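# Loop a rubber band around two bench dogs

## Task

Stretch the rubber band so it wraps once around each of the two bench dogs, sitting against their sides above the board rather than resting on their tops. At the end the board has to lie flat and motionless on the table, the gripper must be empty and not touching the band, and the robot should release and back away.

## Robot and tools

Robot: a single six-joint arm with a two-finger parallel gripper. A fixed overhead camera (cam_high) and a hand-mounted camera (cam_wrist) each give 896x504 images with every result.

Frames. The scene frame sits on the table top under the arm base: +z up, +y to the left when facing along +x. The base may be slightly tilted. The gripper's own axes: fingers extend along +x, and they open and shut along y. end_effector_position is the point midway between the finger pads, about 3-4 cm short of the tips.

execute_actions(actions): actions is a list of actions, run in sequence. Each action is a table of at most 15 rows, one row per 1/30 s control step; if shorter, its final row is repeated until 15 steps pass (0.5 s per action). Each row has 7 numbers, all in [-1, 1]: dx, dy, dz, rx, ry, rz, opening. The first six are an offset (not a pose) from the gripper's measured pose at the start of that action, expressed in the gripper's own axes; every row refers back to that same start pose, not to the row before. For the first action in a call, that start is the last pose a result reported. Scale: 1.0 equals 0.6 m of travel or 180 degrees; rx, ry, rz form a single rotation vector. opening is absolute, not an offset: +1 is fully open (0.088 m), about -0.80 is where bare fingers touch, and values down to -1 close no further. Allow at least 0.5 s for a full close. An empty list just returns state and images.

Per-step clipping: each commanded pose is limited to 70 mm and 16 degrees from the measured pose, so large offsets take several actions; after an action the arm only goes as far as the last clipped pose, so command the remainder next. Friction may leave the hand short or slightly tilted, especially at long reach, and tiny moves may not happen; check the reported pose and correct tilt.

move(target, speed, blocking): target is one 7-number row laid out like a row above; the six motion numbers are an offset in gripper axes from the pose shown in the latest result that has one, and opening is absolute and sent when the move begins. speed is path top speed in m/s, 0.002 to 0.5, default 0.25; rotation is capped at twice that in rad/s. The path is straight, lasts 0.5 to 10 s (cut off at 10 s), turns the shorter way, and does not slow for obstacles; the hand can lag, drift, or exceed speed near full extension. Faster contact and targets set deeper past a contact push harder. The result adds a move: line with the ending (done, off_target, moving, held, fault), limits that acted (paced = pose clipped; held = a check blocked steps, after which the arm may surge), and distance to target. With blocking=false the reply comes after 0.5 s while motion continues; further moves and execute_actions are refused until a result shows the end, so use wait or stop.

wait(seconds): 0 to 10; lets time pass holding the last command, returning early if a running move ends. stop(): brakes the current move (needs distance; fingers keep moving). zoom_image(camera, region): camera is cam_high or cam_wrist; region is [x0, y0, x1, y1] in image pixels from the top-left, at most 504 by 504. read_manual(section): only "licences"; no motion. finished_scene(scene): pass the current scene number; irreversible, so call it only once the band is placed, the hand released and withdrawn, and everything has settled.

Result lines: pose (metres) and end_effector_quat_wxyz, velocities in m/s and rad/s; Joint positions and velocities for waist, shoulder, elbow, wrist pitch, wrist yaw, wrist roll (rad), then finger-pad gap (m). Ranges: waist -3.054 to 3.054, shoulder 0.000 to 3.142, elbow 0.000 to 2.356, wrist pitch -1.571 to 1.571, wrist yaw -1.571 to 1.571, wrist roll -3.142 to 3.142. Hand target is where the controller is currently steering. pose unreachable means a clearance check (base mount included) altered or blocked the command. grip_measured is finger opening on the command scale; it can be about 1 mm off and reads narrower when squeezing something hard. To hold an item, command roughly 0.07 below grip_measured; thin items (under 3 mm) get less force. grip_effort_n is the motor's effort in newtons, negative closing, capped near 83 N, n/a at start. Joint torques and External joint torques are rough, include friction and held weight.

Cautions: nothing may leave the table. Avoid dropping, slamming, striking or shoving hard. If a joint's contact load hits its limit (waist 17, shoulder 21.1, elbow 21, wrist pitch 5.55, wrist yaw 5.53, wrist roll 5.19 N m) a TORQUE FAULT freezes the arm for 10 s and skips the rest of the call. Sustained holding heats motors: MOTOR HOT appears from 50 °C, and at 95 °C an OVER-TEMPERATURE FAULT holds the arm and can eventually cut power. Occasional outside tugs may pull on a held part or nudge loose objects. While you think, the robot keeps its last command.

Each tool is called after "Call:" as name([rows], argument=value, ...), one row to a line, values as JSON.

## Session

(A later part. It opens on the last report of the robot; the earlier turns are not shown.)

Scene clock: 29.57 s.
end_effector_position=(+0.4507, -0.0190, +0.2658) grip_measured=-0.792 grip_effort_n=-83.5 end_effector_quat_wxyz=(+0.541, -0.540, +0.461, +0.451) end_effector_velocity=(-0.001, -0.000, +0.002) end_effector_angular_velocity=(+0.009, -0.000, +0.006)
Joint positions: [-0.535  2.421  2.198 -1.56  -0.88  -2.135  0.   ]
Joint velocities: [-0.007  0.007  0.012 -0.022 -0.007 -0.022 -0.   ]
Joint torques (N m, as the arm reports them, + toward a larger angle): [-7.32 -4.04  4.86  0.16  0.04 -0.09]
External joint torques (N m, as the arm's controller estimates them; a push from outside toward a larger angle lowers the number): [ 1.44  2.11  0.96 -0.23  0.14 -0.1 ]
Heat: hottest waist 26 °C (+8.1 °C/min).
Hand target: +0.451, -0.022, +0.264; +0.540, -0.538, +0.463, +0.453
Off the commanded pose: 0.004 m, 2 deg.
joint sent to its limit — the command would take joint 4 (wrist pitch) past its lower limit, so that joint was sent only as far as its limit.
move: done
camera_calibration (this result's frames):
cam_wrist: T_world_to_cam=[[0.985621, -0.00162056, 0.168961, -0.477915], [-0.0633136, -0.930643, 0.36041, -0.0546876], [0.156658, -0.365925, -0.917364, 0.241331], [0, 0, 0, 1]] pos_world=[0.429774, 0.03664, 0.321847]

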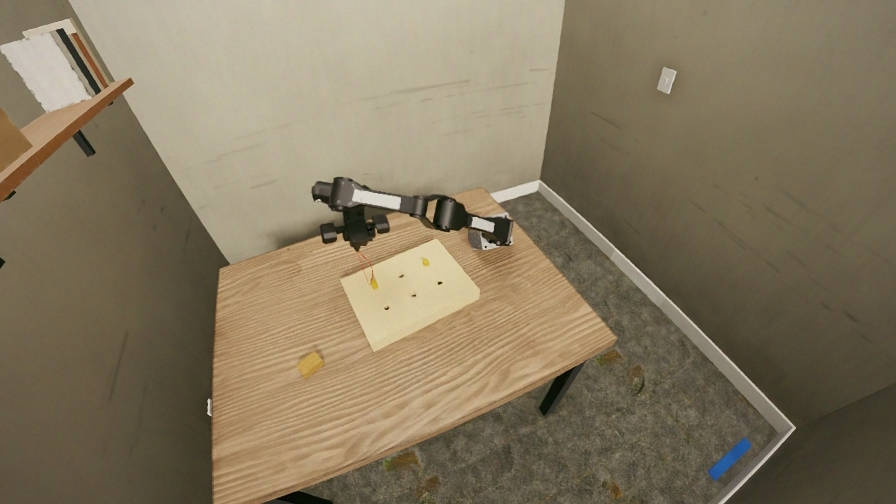

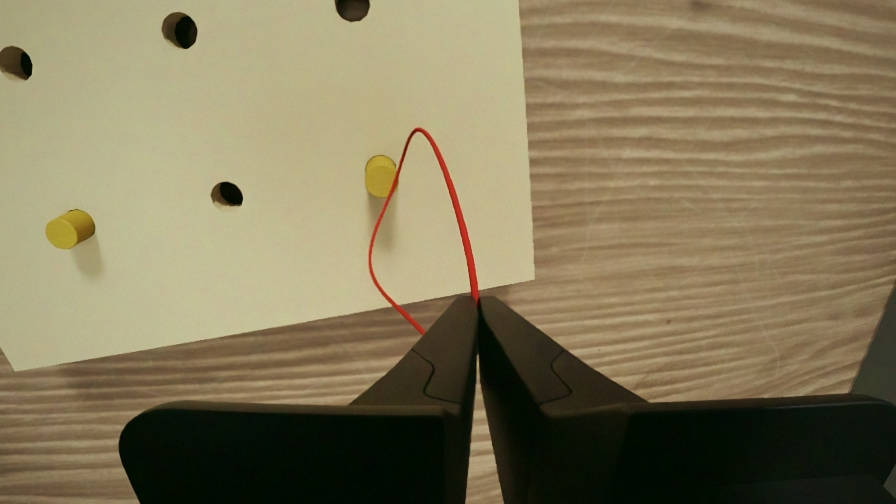

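Call:
move(target=[0.075,-0.02,0,0,0,0,-1], speed=0.06)

Call:
move(target=[0.04,0.12,0,0,0,0,-1], speed=0.05)

Call:
zoom_image(camera="cam_high", region=[300, 190, 470, 330])

Scene clock: 31.43 s.
end_effector_position=(+0.4710, -0.0193, +0.2286) grip_measured=-0.792 grip_effort_n=-83.5 end_effector_quat_wxyz=(+0.539, -0.545, +0.459, +0.449) end_effector_velocity=(-0.002, +0.001, +0.001) end_effector_angular_velocity=(+0.024, -0.005, -0.006)
Joint positions: [-0.458  2.421  2.119 -1.371 -0.891 -2.01   0.   ]
Joint velocities: [-0.007 -0.002 -0.012 -0.007 -0.022 -0.007  0.   ]
Joint torques (N m, as the arm reports them, + toward a larger angle): [-7.46 -5.56  2.48  0.58 -0.18  0.1 ]
External joint torques (N m, as the arm's controller estimates them; a push from outside toward a larger angle lowers the number): [ 1.7   1.02 -1.52  0.18 -0.1   0.09]
Heat: hottest waist 27 °C (+9.5 °C/min).
Hand target: +0.470, -0.020, +0.223; +0.541, -0.539, +0.461, +0.451
Off the commanded pose: 0.005 m, 1 deg.
move: done
camera_calibration (this result's frames):
cam_wrist: T_world_to_cam=[[0.984227, 0.0068101, 0.176779, -0.492575], [-0.0595517, -0.928188, 0.367315, -0.0436037], [0.166585, -0.372049, -0.913142, 0.198065], [0, 0, 0, 1]] pos_world=[0.449214, 0.036572, 0.283955]

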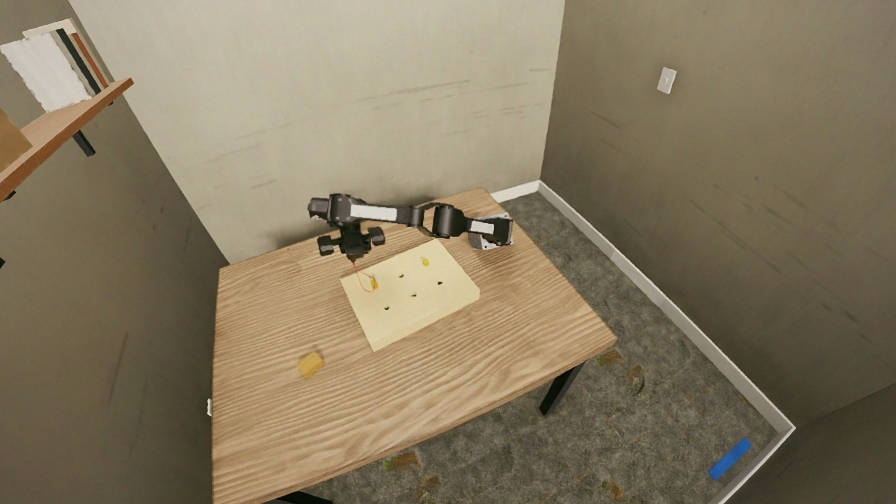

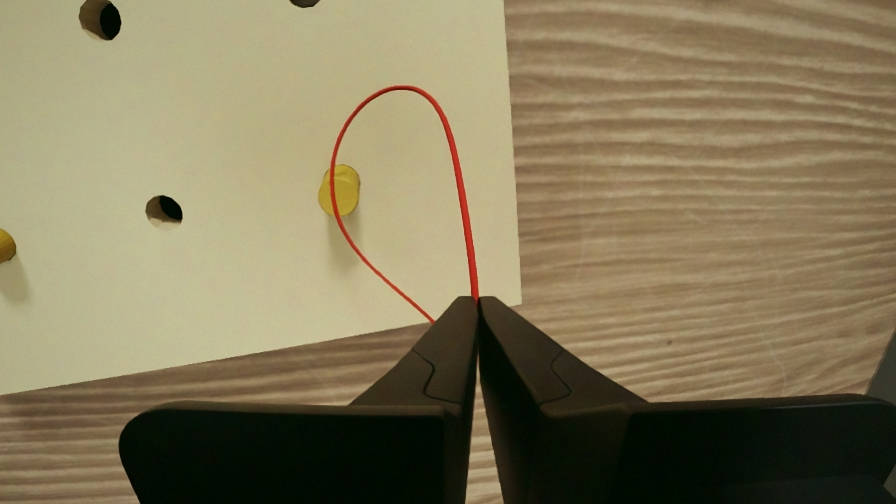

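Scene clock: 33.33 s.
end_effector_position=(+0.4064, -0.0213, +0.1926) grip_measured=-0.792 grip_effort_n=-83.5 end_effector_quat_wxyz=(+0.539, -0.545, +0.458, +0.449) end_effector_velocity=(-0.002, +0.003, +0.001) end_effector_angular_velocity=(+0.001, -0.015, +0.005)
Joint positions: [-0.46   2.173  1.559 -1.064 -0.891 -2.016  0.   ]
Joint velocities: [-0.002 -0.022 -0.027  0.022 -0.007  0.007 -0.   ]
Joint torques (N m, as the arm reports them, + toward a larger angle): [-6.77 -5.61  2.52  0.65 -0.07  0.04]
External joint torques (N m, as the arm's controller estimates them; a push from outside toward a larger angle lowers the number): [ 0.93  0.01 -1.72  0.23  0.03  0.03]
Heat: hottest waist 28 °C (+10.8 °C/min).
Hand target: +0.404, -0.020, +0.192; +0.539, -0.545, +0.459, +0.449
Off the commanded pose: 0.003 m, 0 deg.
move: done
camera_calibration (this result's frames):
cam_wrist: T_world_to_cam=[[0.984331, 0.00767443, 0.176162, -0.422504], [-0.0584322, -0.928406, 0.366943, -0.0364798], [0.166366, -0.371487, -0.913411, 0.175389], [0, 0, 0, 1]] pos_world=[0.384574, 0.0345292, 0.248017]

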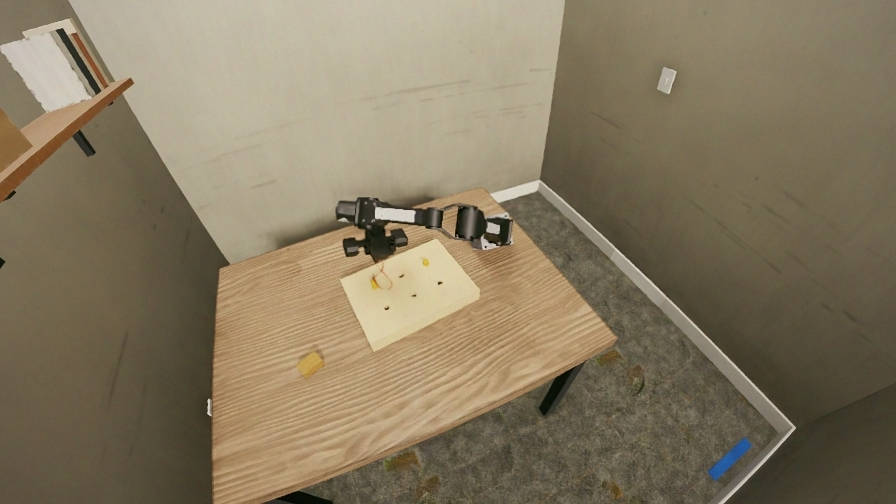

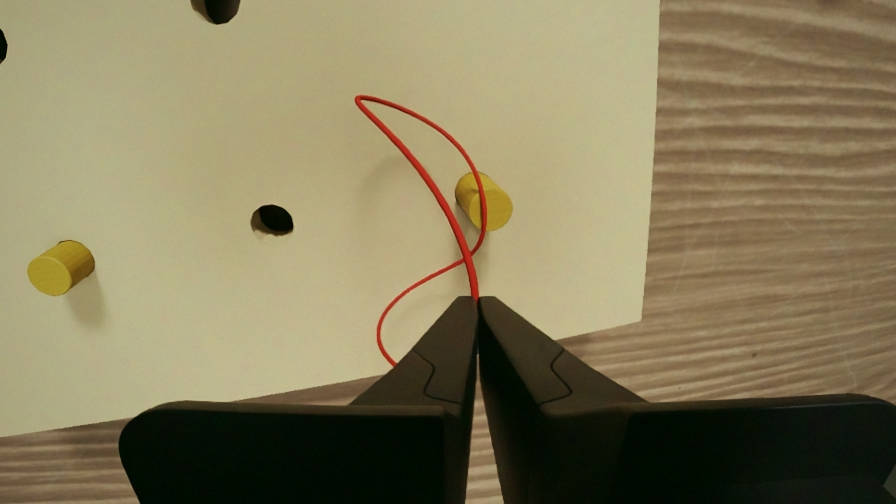

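Region (300, 190, 470, 330) of cam_high's 896x504 image, scaled by 2.965, with more detail than that image has; it fills the top 415 rows of this view, and the rest is white.

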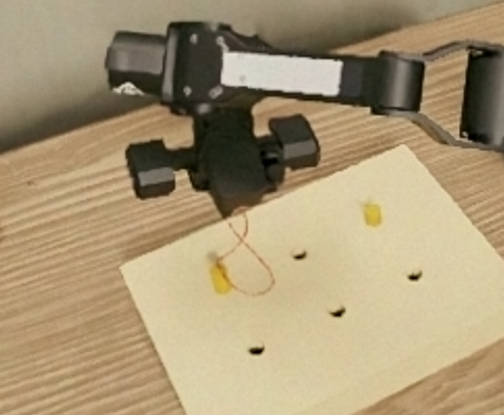

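Call:
move(target=[-0.065,0.13,0.07,0,0,0,-1], speed=0.1)

Call:
move(target=[-0.04,0.27,0,0,0,0,-1], speed=0.12)

Call:
move(target=[0.03,0,-0.1,0,0,0,-1], speed=0.06)

Call:
zoom_image(camera="cam_high", region=[350, 170, 500, 310])

Scene clock: 35.57 s.
end_effector_position=(+0.3266, +0.0202, +0.2177) grip_measured=-0.792 grip_effort_n=-83.5 end_effector_quat_wxyz=(+0.539, -0.548, +0.456, +0.449) end_effector_velocity=(-0.005, +0.007, +0.002) end_effector_angular_velocity=(+0.031, -0.001, -0.016)
Joint positions: [-0.548  1.859  1.248 -1.164 -0.88  -2.151  0.   ]
Joint velocities: [-0.007 -0.012 -0.007 -0.037 -0.022 -0.007 -0.   ]
Joint torques (N m, as the arm reports them, + toward a larger angle): [-5.23 -3.66  2.92  0.22 -0.03 -0.06]
External joint torques (N m, as the arm's controller estimates them; a push from outside toward a larger angle lowers the number): [ 0.59 -0.1  -1.41 -0.19  0.08 -0.07]
Heat: hottest waist 28 °C (+10.1 °C/min).
Hand target: +0.323, +0.021, +0.217; +0.540, -0.545, +0.458, +0.449
Off the commanded pose: 0.004 m, 0 deg.
move: done
camera_calibration (this result's frames):
cam_wrist: T_world_to_cam=[[0.983176, 0.0119, 0.182273, -0.349795], [-0.0568871, -0.9283, 0.367454, -0.0123912], [0.173577, -0.37164, -0.912006, 0.224334], [0, 0, 0, 1]] pos_world=[0.304266, 0.0760315, 0.272905]

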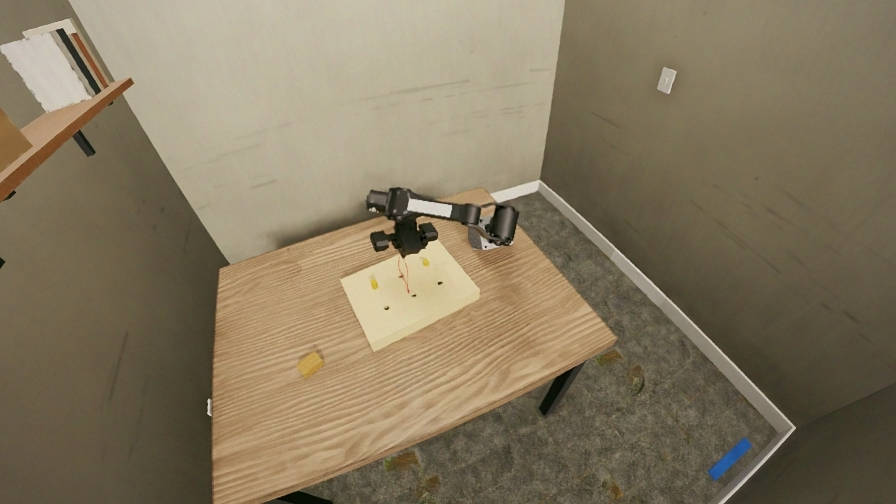

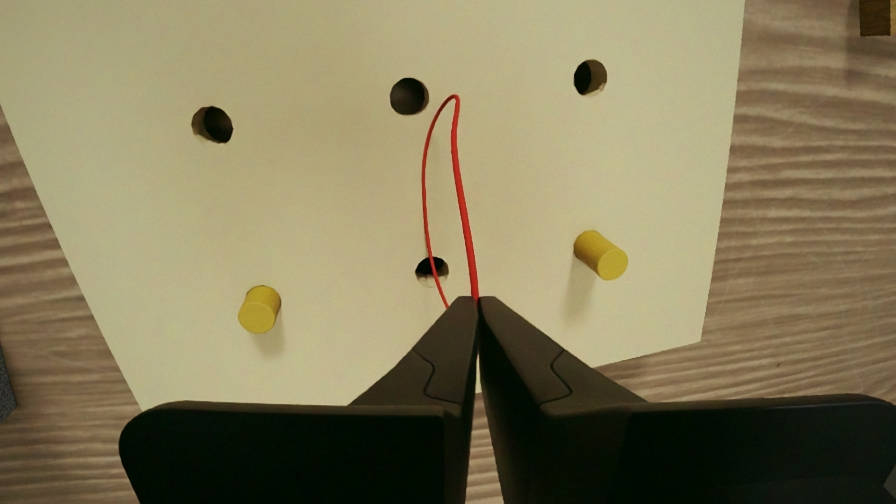

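Scene clock: 37.50 s.
end_effector_position=(+0.1671, +0.0174, +0.2150) grip_measured=-0.792 grip_effort_n=-83.5 end_effector_quat_wxyz=(+0.538, -0.554, +0.454, +0.446) end_effector_velocity=(-0.006, +0.001, +0.002) end_effector_angular_velocity=(-0.006, +0.009, +0.010)
Joint positions: [-0.957  1.562  0.753 -1.346 -0.72  -2.691  0.   ]
Joint velocities: [-0.022 -0.007 -0.002 -0.022  0.022 -0.037 -0.   ]
Joint torques (N m, as the arm reports them, + toward a larger angle): [-2.61 -0.9   3.41  0.16 -0.06 -0.11]
External joint torques (N m, as the arm's controller estimates them; a push from outside toward a larger angle lowers the number): [ 0.1  -0.23 -1.62 -0.19  0.07 -0.12]
Heat: hottest waist 28 °C (+9.6 °C/min).
Hand target: +0.164, +0.019, +0.212; +0.540, -0.549, +0.455, +0.448
Off the commanded pose: 0.006 m, 1 deg.
move: done
camera_calibration (this result's frames):
cam_wrist: T_world_to_cam=[[0.981398, 0.0199178, 0.190948, -0.194169], [-0.0541584, -0.925486, 0.374891, -0.0251685], [0.184186, -0.378259, -0.907191, 0.245922], [0, 0, 0, 1]] pos_world=[0.143898, 0.0735966, 0.26961]

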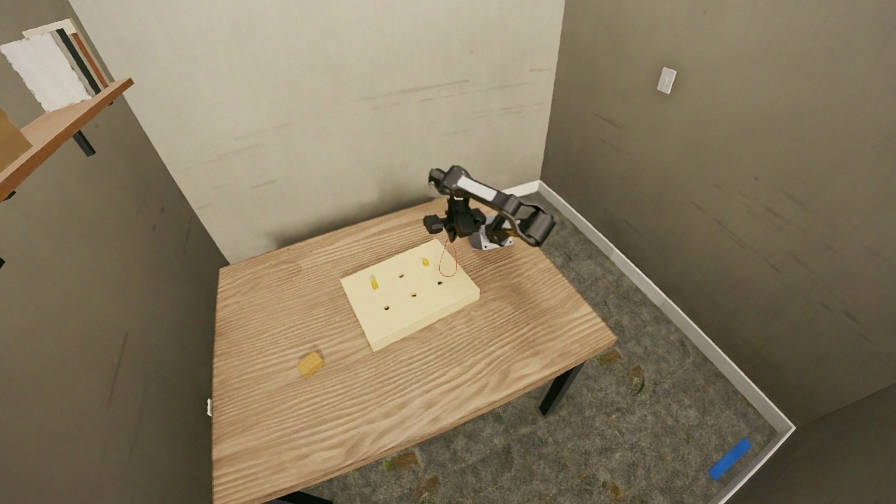

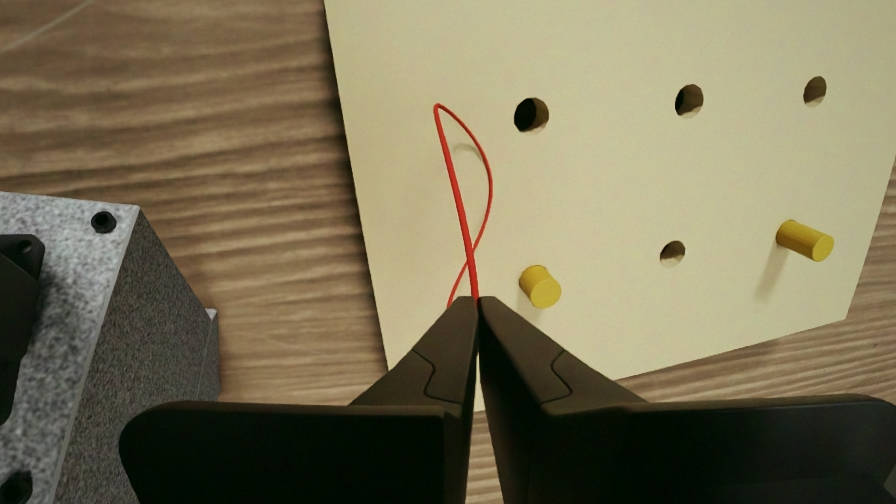

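Scene clock: 38.97 s.
end_effector_position=(+0.1695, -0.0394, +0.1971) grip_measured=-0.792 grip_effort_n=-83.5 end_effector_quat_wxyz=(+0.540, -0.550, +0.453, +0.447) end_effector_velocity=(-0.001, +0.003, -0.001) end_effector_angular_velocity=(+0.027, +0.001, -0.010)
Joint positions: [-0.989  1.817  0.761 -1.13  -0.704 -2.726  0.   ]
Joint velocities: [-0.002  0.012  0.002 -0.022 -0.007 -0.007 -0.   ]
Joint torques (N m, as the arm reports them, + toward a larger angle): [-2.89 -1.19  6.23  0.58 -0.03 -0.08]
External joint torques (N m, as the arm's controller estimates them; a push from outside toward a larger angle lowers the number): [ 0.26  0.84  1.15  0.26  0.11 -0.09]
Heat: hottest waist 28 °C (+9.2 °C/min).
Hand target: +0.171, -0.043, +0.199; +0.538, -0.554, +0.454, +0.446
Off the commanded pose: 0.004 m, 1 deg.
move: done
camera_calibration (this result's frames):
cam_wrist: T_world_to_cam=[[0.981744, 0.0137846, 0.189708, -0.191988], [-0.0580274, -0.92812, 0.367732, -0.0689682], [0.181141, -0.372027, -0.910376, 0.209135], [0, 0, 0, 1]] pos_world=[0.146598, 0.0164394, 0.252175]

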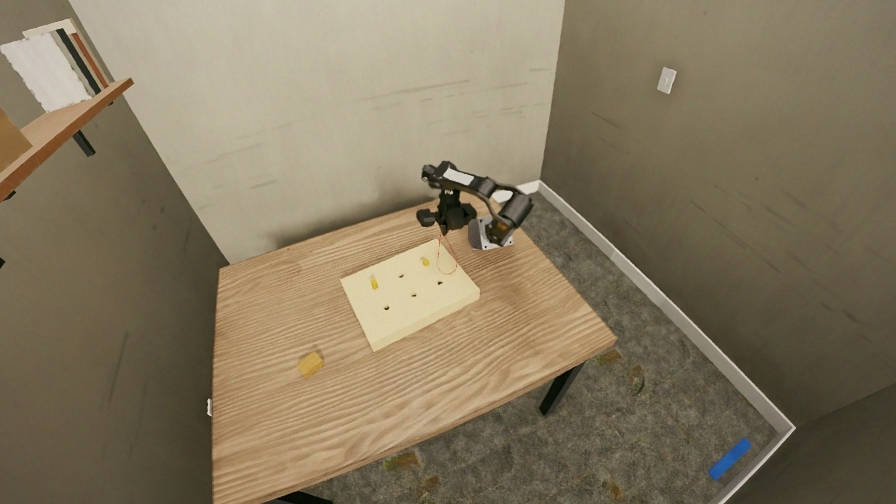

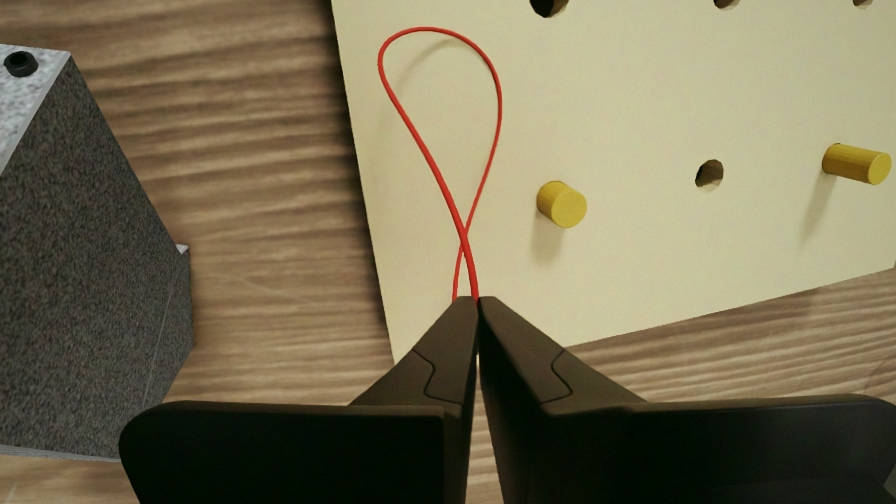

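Region (350, 170, 500, 310) of cam_high's 896x504 image, scaled by 3.360, with more detail than that image has; it fills the top 470 rows of this view, and the rest is white.

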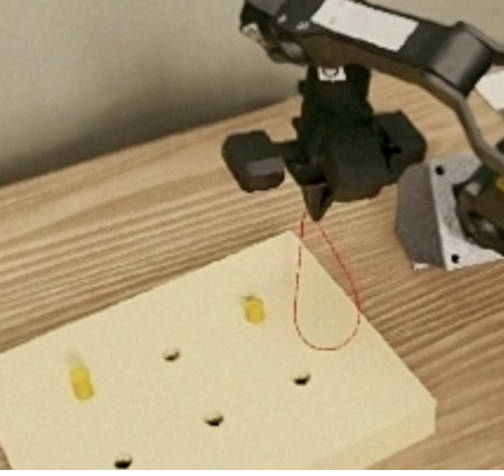

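Call:
move(target=[-0.062,-0.01,0,0,0,0,-1], speed=0.05)

Call:
wait(seconds=1)

Call:
zoom_image(camera="cam_high", region=[350, 170, 500, 310])

Scene clock: 40.43 s.
end_effector_position=(+0.1679, -0.0370, +0.2323) grip_measured=-0.792 grip_effort_n=-83.5 end_effector_quat_wxyz=(+0.542, -0.549, +0.453, +0.447) end_effector_velocity=(-0.001, +0.005, +0.003) end_effector_angular_velocity=(+0.024, -0.008, -0.000)
Joint positions: [-1.068  1.819  0.883 -1.304 -0.658 -2.806  0.   ]
Joint velocities: [-0.012  0.002  0.007 -0.037 -0.007 -0.022  0.   ]
Joint torques (N m, as the arm reports them, + toward a larger angle): [-2.8  -1.12  6.17  0.07 -0.07 -0.12]
External joint torques (N m, as the arm's controller estimates them; a push from outside toward a larger angle lowers the number): [ 0.29  0.72  0.97 -0.25  0.06 -0.13]
Heat: hottest waist 28 °C (+8.9 °C/min).
Hand target: +0.169, -0.039, +0.235; +0.540, -0.550, +0.453, +0.447
Off the commanded pose: 0.003 m, 0 deg.
move: done
camera_calibration (this result's frames):
cam_wrist: T_world_to_cam=[[0.981533, 0.0115667, 0.190941, -0.197449], [-0.0600962, -0.928987, 0.3652, -0.0788818], [0.181606, -0.369931, -0.911137, 0.24244], [0, 0, 0, 1]] pos_world=[0.145034, 0.0186896, 0.287405]

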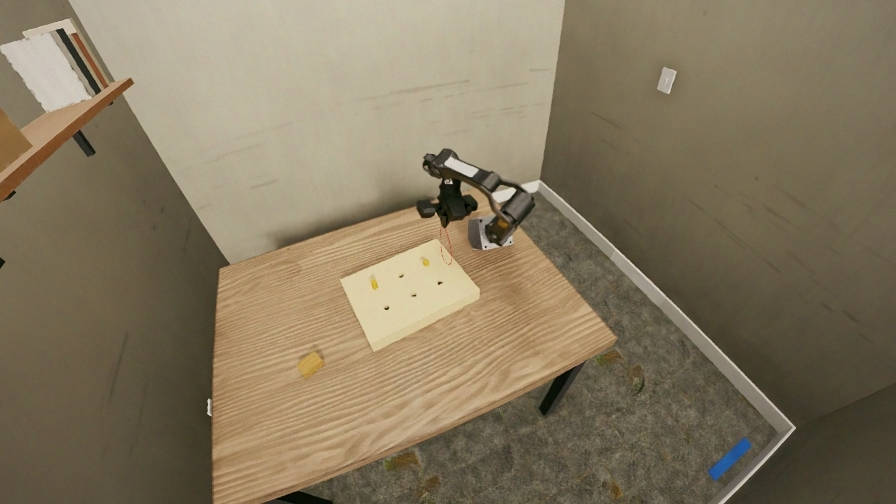

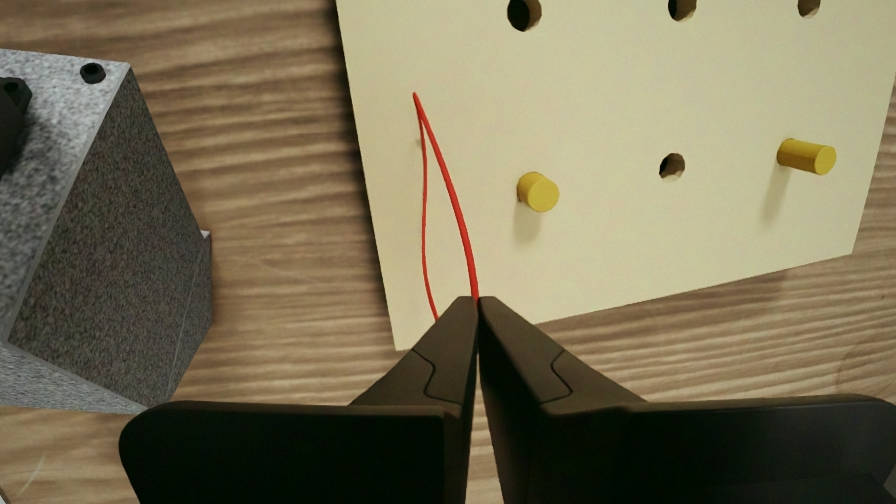

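Scene clock: 41.43 s.
end_effector_position=(+0.1679, -0.0370, +0.2326) grip_measured=-0.792 grip_effort_n=-83.5 end_effector_quat_wxyz=(+0.542, -0.549, +0.453, +0.447) end_effector_velocity=(-0.002, +0.001, -0.000) end_effector_angular_velocity=(+0.005, +0.007, -0.013)
Joint positions: [-1.069  1.82   0.885 -1.306 -0.658 -2.808  0.   ]
Joint velocities: [-0.002 -0.002 -0.002 -0.007  0.007  0.007  0.   ]
Joint torques (N m, as the arm reports them, + toward a larger angle): [-2.76 -0.95  6.44  0.11 -0.04 -0.07]
External joint torques (N m, as the arm's controller estimates them; a push from outside toward a larger angle lowers the number): [ 0.31  0.91  1.2  -0.22  0.1  -0.08]
Heat: hottest waist 28 °C (+8.7 °C/min).
Hand target: +0.169, -0.039, +0.235; +0.540, -0.550, +0.453, +0.447
Off the commanded pose: 0.003 m, 0 deg.
wait: 1.00 s; at rest by 0.17 s
camera_calibration (this result's frames):
cam_wrist: T_world_to_cam=[[0.98155, 0.0115365, 0.190858, -0.197484], [-0.0599948, -0.929187, 0.364708, -0.0788503], [0.18155, -0.369429, -0.911351, 0.242893], [0, 0, 0, 1]] pos_world=[0.145012, 0.0187434, 0.28781]

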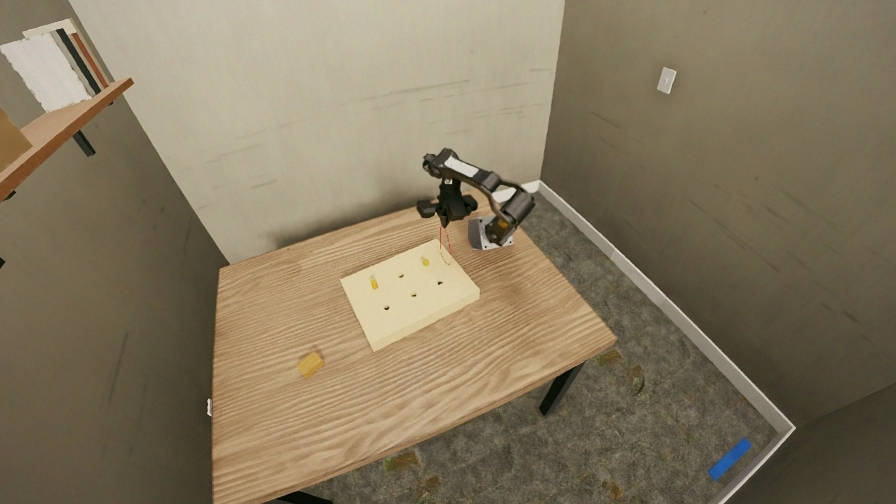

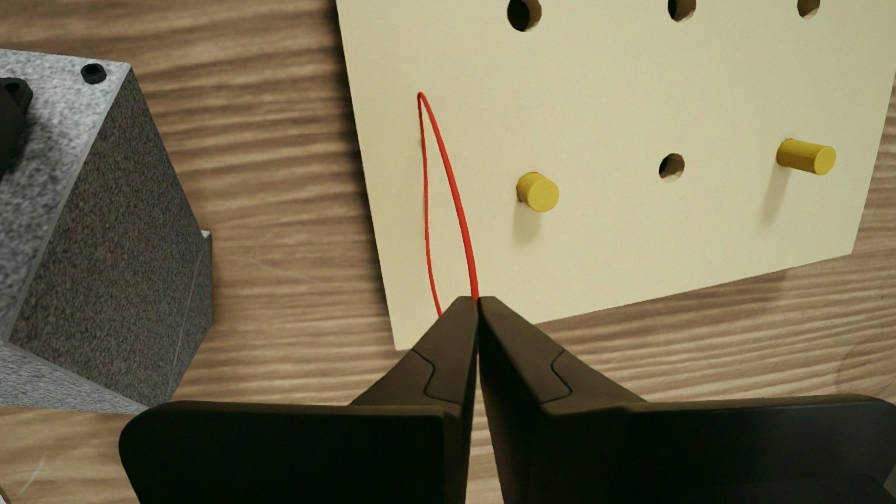

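Region (350, 170, 500, 310) of cam_high's 896x504 image, scaled by 3.360, with more detail than that image has; it fills the top 470 rows of this view, and the rest is white.

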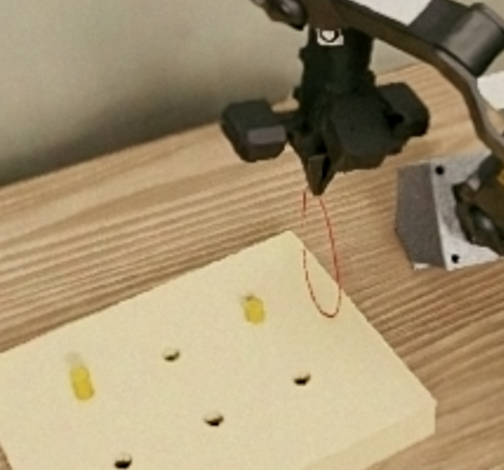

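Call:
move(target=[-0.017,-0.15,0,0,0,0,-1], speed=0.05)

Call:
move(target=[0.06,-0.05,0,0,0,0,-1], speed=0.04)

Call:
zoom_image(camera="cam_high", region=[350, 170, 500, 310])

Scene clock: 44.03 s.
end_effector_position=(+0.2514, -0.0355, +0.2587) grip_measured=-0.792 grip_effort_n=-83.5 end_effector_quat_wxyz=(+0.542, -0.549, +0.454, +0.446) end_effector_velocity=(+0.002, +0.003, +0.002) end_effector_angular_velocity=(+0.012, +0.000, +0.003)
Joint positions: [-0.869  1.925  1.194 -1.364 -0.77  -2.587  0.   ]
Joint velocities: [ 0.002  0.002  0.012 -0.022 -0.007 -0.007 -0.   ]
Joint torques (N m, as the arm reports them, + toward a larger angle): [-3.82 -1.64  6.03  0.13 -0.21  0.1 ]
External joint torques (N m, as the arm's controller estimates them; a push from outside toward a larger angle lowers the number): [ 0.86  1.25  1.21 -0.23 -0.08  0.09]
Heat: hottest waist 27 °C (+6.8 °C/min).
Hand target: +0.254, -0.036, +0.259; +0.542, -0.548, +0.453, +0.447
Off the commanded pose: 0.003 m, 0 deg.
move: done
camera_calibration (this result's frames):
cam_wrist: T_world_to_cam=[[0.981594, 0.0104345, 0.190693, -0.2845], [-0.061293, -0.928472, 0.366311, -0.0820949], [0.180876, -0.371257, -0.910743, 0.25193], [0, 0, 0, 1]] pos_world=[0.228663, 0.0202766, 0.313768]

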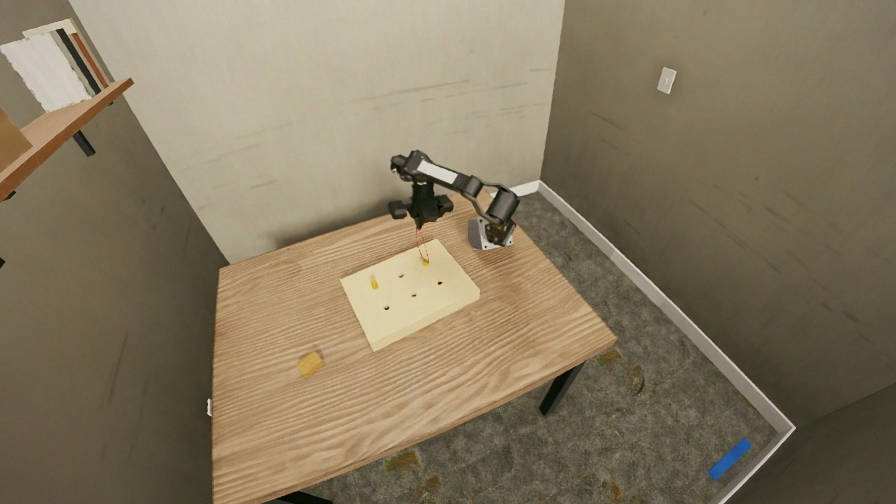

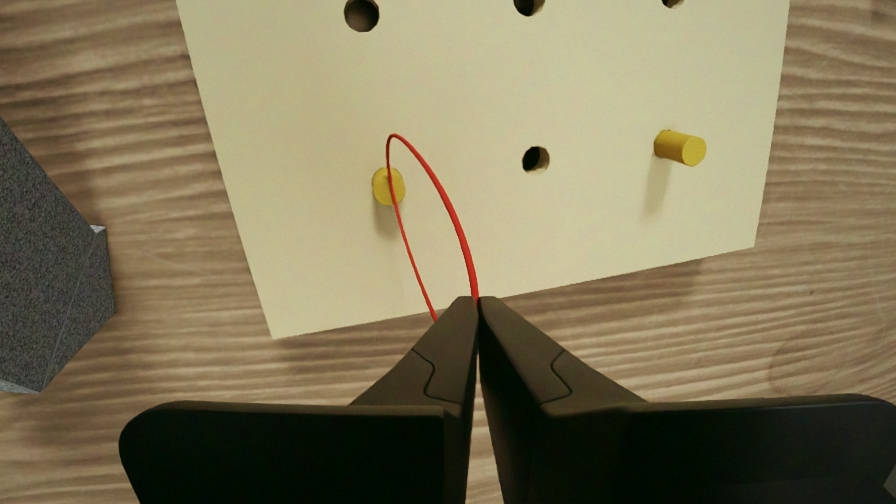

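Scene clock: 45.53 s.
end_effector_position=(+0.2863, -0.0352, +0.2316) grip_measured=-0.792 grip_effort_n=-83.5 end_effector_quat_wxyz=(+0.540, -0.552, +0.454, +0.445) end_effector_velocity=(+0.001, +0.005, -0.003) end_effector_angular_velocity=(+0.024, -0.006, -0.007)
Joint positions: [-0.736  1.952  1.194 -1.206 -0.828 -2.413  0.   ]
Joint velocities: [ 0.007 -0.002 -0.007 -0.007 -0.022  0.007  0.   ]
Joint torques (N m, as the arm reports them, + toward a larger angle): [-4.27 -2.14  4.62  0.61 -0.15  0.12]
External joint torques (N m, as the arm's controller estimates them; a push from outside toward a larger angle lowers the number): [ 1.    1.33  0.    0.23 -0.02  0.1 ]
Heat: hottest waist 27 °C (+6.6 °C/min).
Hand target: +0.287, -0.036, +0.229; +0.541, -0.549, +0.454, +0.446
Off the commanded pose: 0.003 m, 0 deg.
move: done
camera_calibration (this result's frames):
cam_wrist: T_world_to_cam=[[0.980995, 0.0141459, 0.193518, -0.313891], [-0.0600162, -0.926311, 0.37195, -0.071258], [0.184519, -0.376495, -0.907857, 0.219188], [0, 0, 0, 1]] pos_world=[0.263204, 0.0209565, 0.28624]

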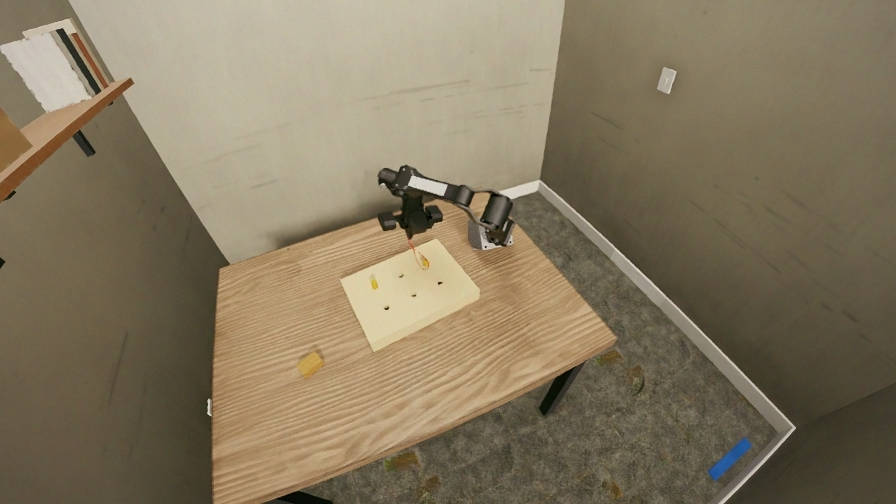

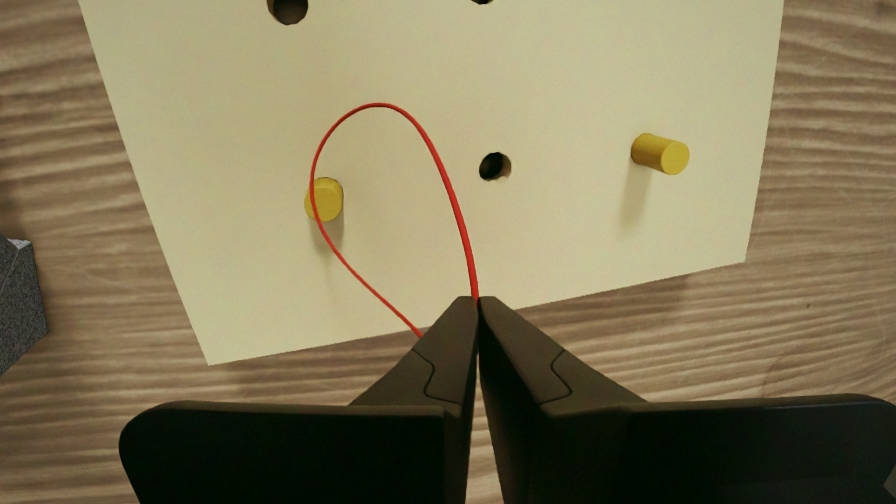

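Region (350, 170, 500, 310) of cam_high's 896x504 image, scaled by 3.360, with more detail than that image has; it fills the top 470 rows of this view, and the rest is white.

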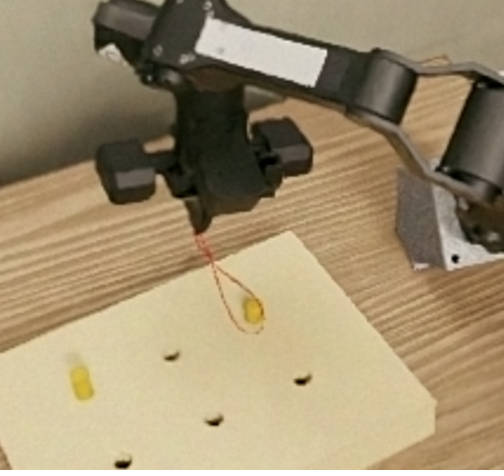

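Call:
move(target=[0.06,0.035,0,0,0,0,-1], speed=0.04)

Call:
zoom_image(camera="cam_high", region=[380, 200, 480, 300])

Scene clock: 47.23 s.
end_effector_position=(+0.2742, -0.0386, +0.1951) grip_measured=-0.792 grip_effort_n=-83.5 end_effector_quat_wxyz=(+0.540, -0.554, +0.454, +0.443) end_effector_velocity=(-0.002, +0.004, -0.001) end_effector_angular_velocity=(+0.011, -0.000, -0.009)
Joint positions: [-0.688  1.922  1.026 -1.012 -0.844 -2.342  0.   ]
Joint velocities: [ 0.002 -0.012 -0.012 -0.007 -0.007  0.007 -0.   ]
Joint torques (N m, as the arm reports them, + toward a larger angle): [-4.04 -3.61  3.06  0.7  -0.19  0.12]
External joint torques (N m, as the arm's controller estimates them; a push from outside toward a larger angle lowers the number): [ 1.11 -0.14 -1.53  0.29 -0.07  0.11]
Heat: hottest waist 27 °C (+6.4 °C/min).
Hand target: +0.272, -0.036, +0.192; +0.540, -0.552, +0.454, +0.445
Off the commanded pose: 0.004 m, 0 deg.
move: done
camera_calibration (this result's frames):
cam_wrist: T_world_to_cam=[[0.980541, 0.015093, 0.195734, -0.295201], [-0.0606849, -0.924905, 0.375324, -0.0620823], [0.1867, -0.379898, -0.905991, 0.185924], [0, 0, 0, 1]] pos_world=[0.250977, 0.0176676, 0.249528]

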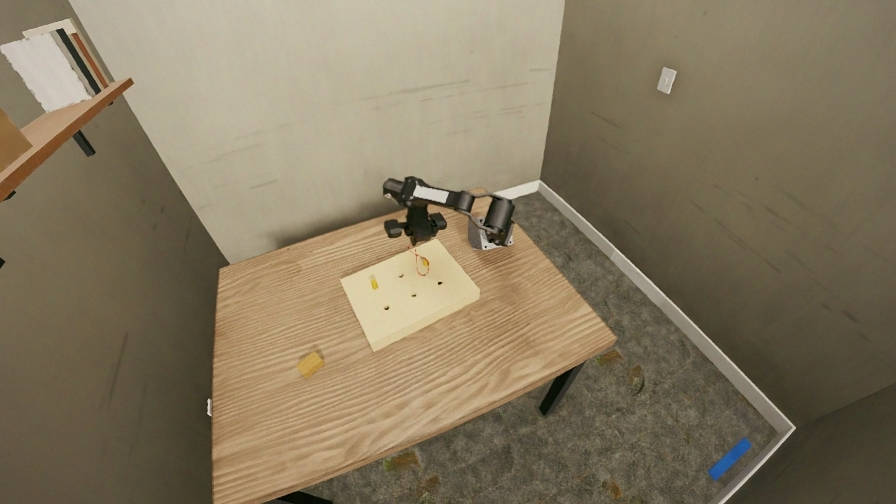

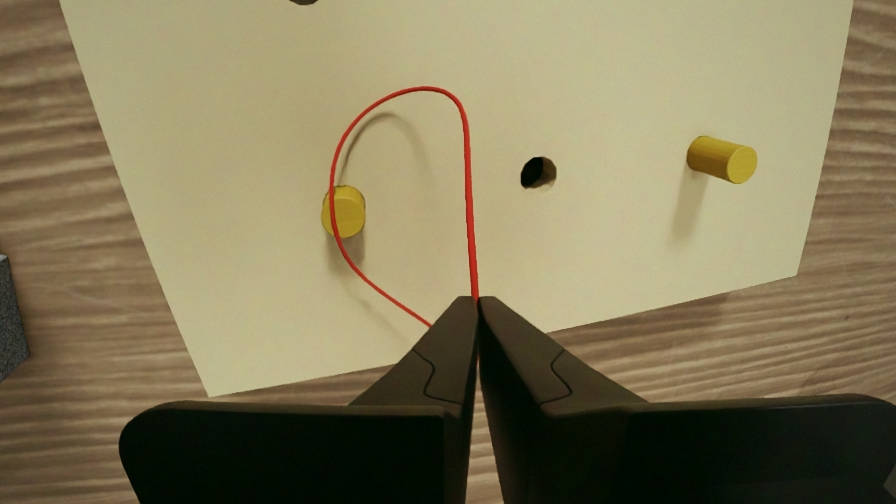

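Region (380, 200, 480, 300) of cam_high's 896x504 image, scaled by 5.040, with more detail than that image has.

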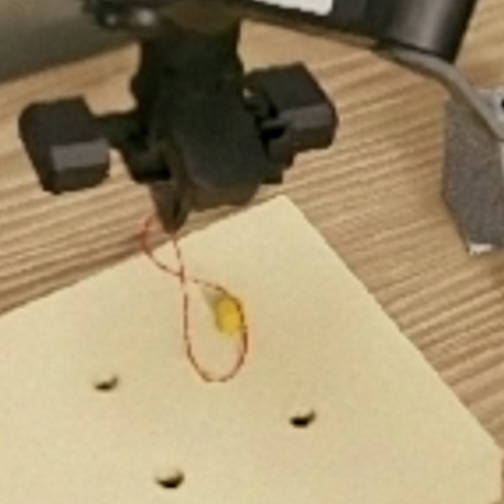

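Call:
move(target=[-0.012,0.065,0,0,0,0,-1], speed=0.04)

Call:
zoom_image(camera="cam_high", region=[380, 200, 480, 300])

Scene clock: 48.93 s.
end_effector_position=(+0.2389, -0.0407, +0.1966) grip_measured=-0.792 grip_effort_n=-83.5 end_effector_quat_wxyz=(+0.538, -0.558, +0.452, +0.442) end_effector_velocity=(-0.003, -0.001, -0.000) end_effector_angular_velocity=(-0.009, -0.001, +0.003)
Joint positions: [-0.777  1.872  0.92  -1.035 -0.813 -2.462  0.   ]
Joint velocities: [-0.007 -0.007 -0.012  0.007  0.007 -0.007 -0.   ]
Joint torques (N m, as the arm reports them, + toward a larger angle): [-3.86 -3.25  3.17  0.18 -0.02 -0.02]
External joint torques (N m, as the arm's controller estimates them; a push from outside toward a larger angle lowers the number): [ 0.62 -0.39 -1.59 -0.25  0.1  -0.04]
Heat: hottest waist 27 °C (+6.1 °C/min).
Hand target: +0.235, -0.039, +0.195; +0.540, -0.554, +0.453, +0.443
Off the commanded pose: 0.005 m, 1 deg.
move: done
camera_calibration (this result's frames):
cam_wrist: T_world_to_cam=[[0.979199, 0.0212029, 0.201794, -0.261467], [-0.0581996, -0.923386, 0.379434, -0.0679959], [0.194379, -0.383286, -0.902945, 0.190525], [0, 0, 0, 1]] pos_world=[0.215037, 0.0157829, 0.250596]

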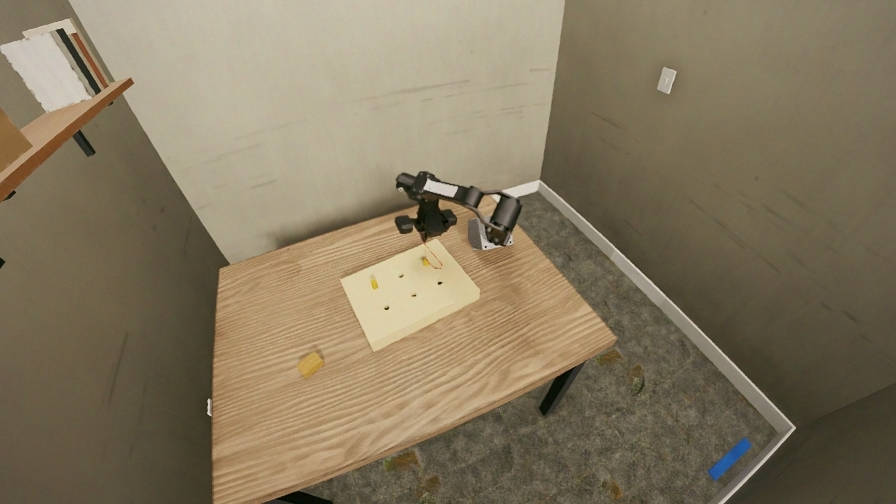

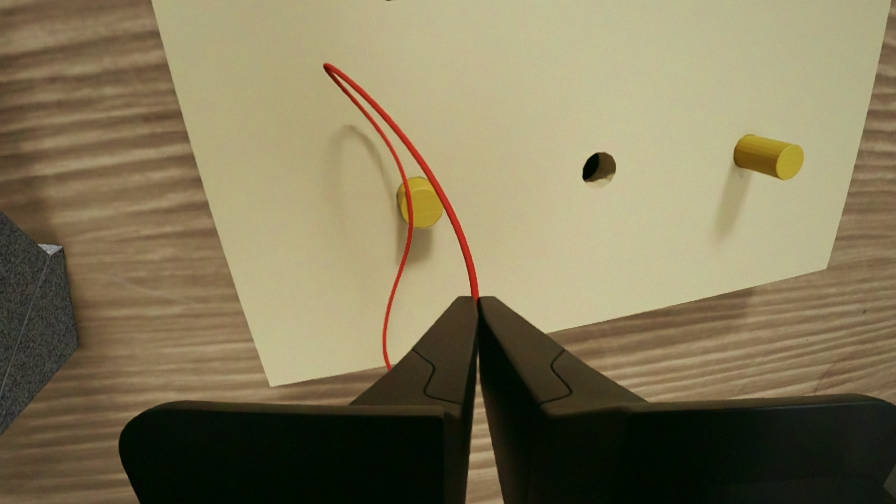

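Region (380, 200, 480, 300) of cam_high's 896x504 image, scaled by 5.040, with more detail than that image has.

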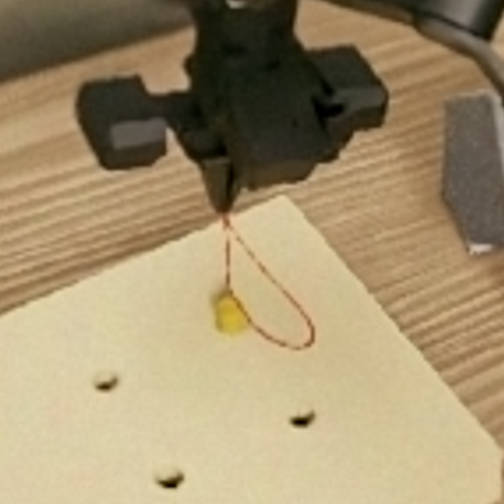

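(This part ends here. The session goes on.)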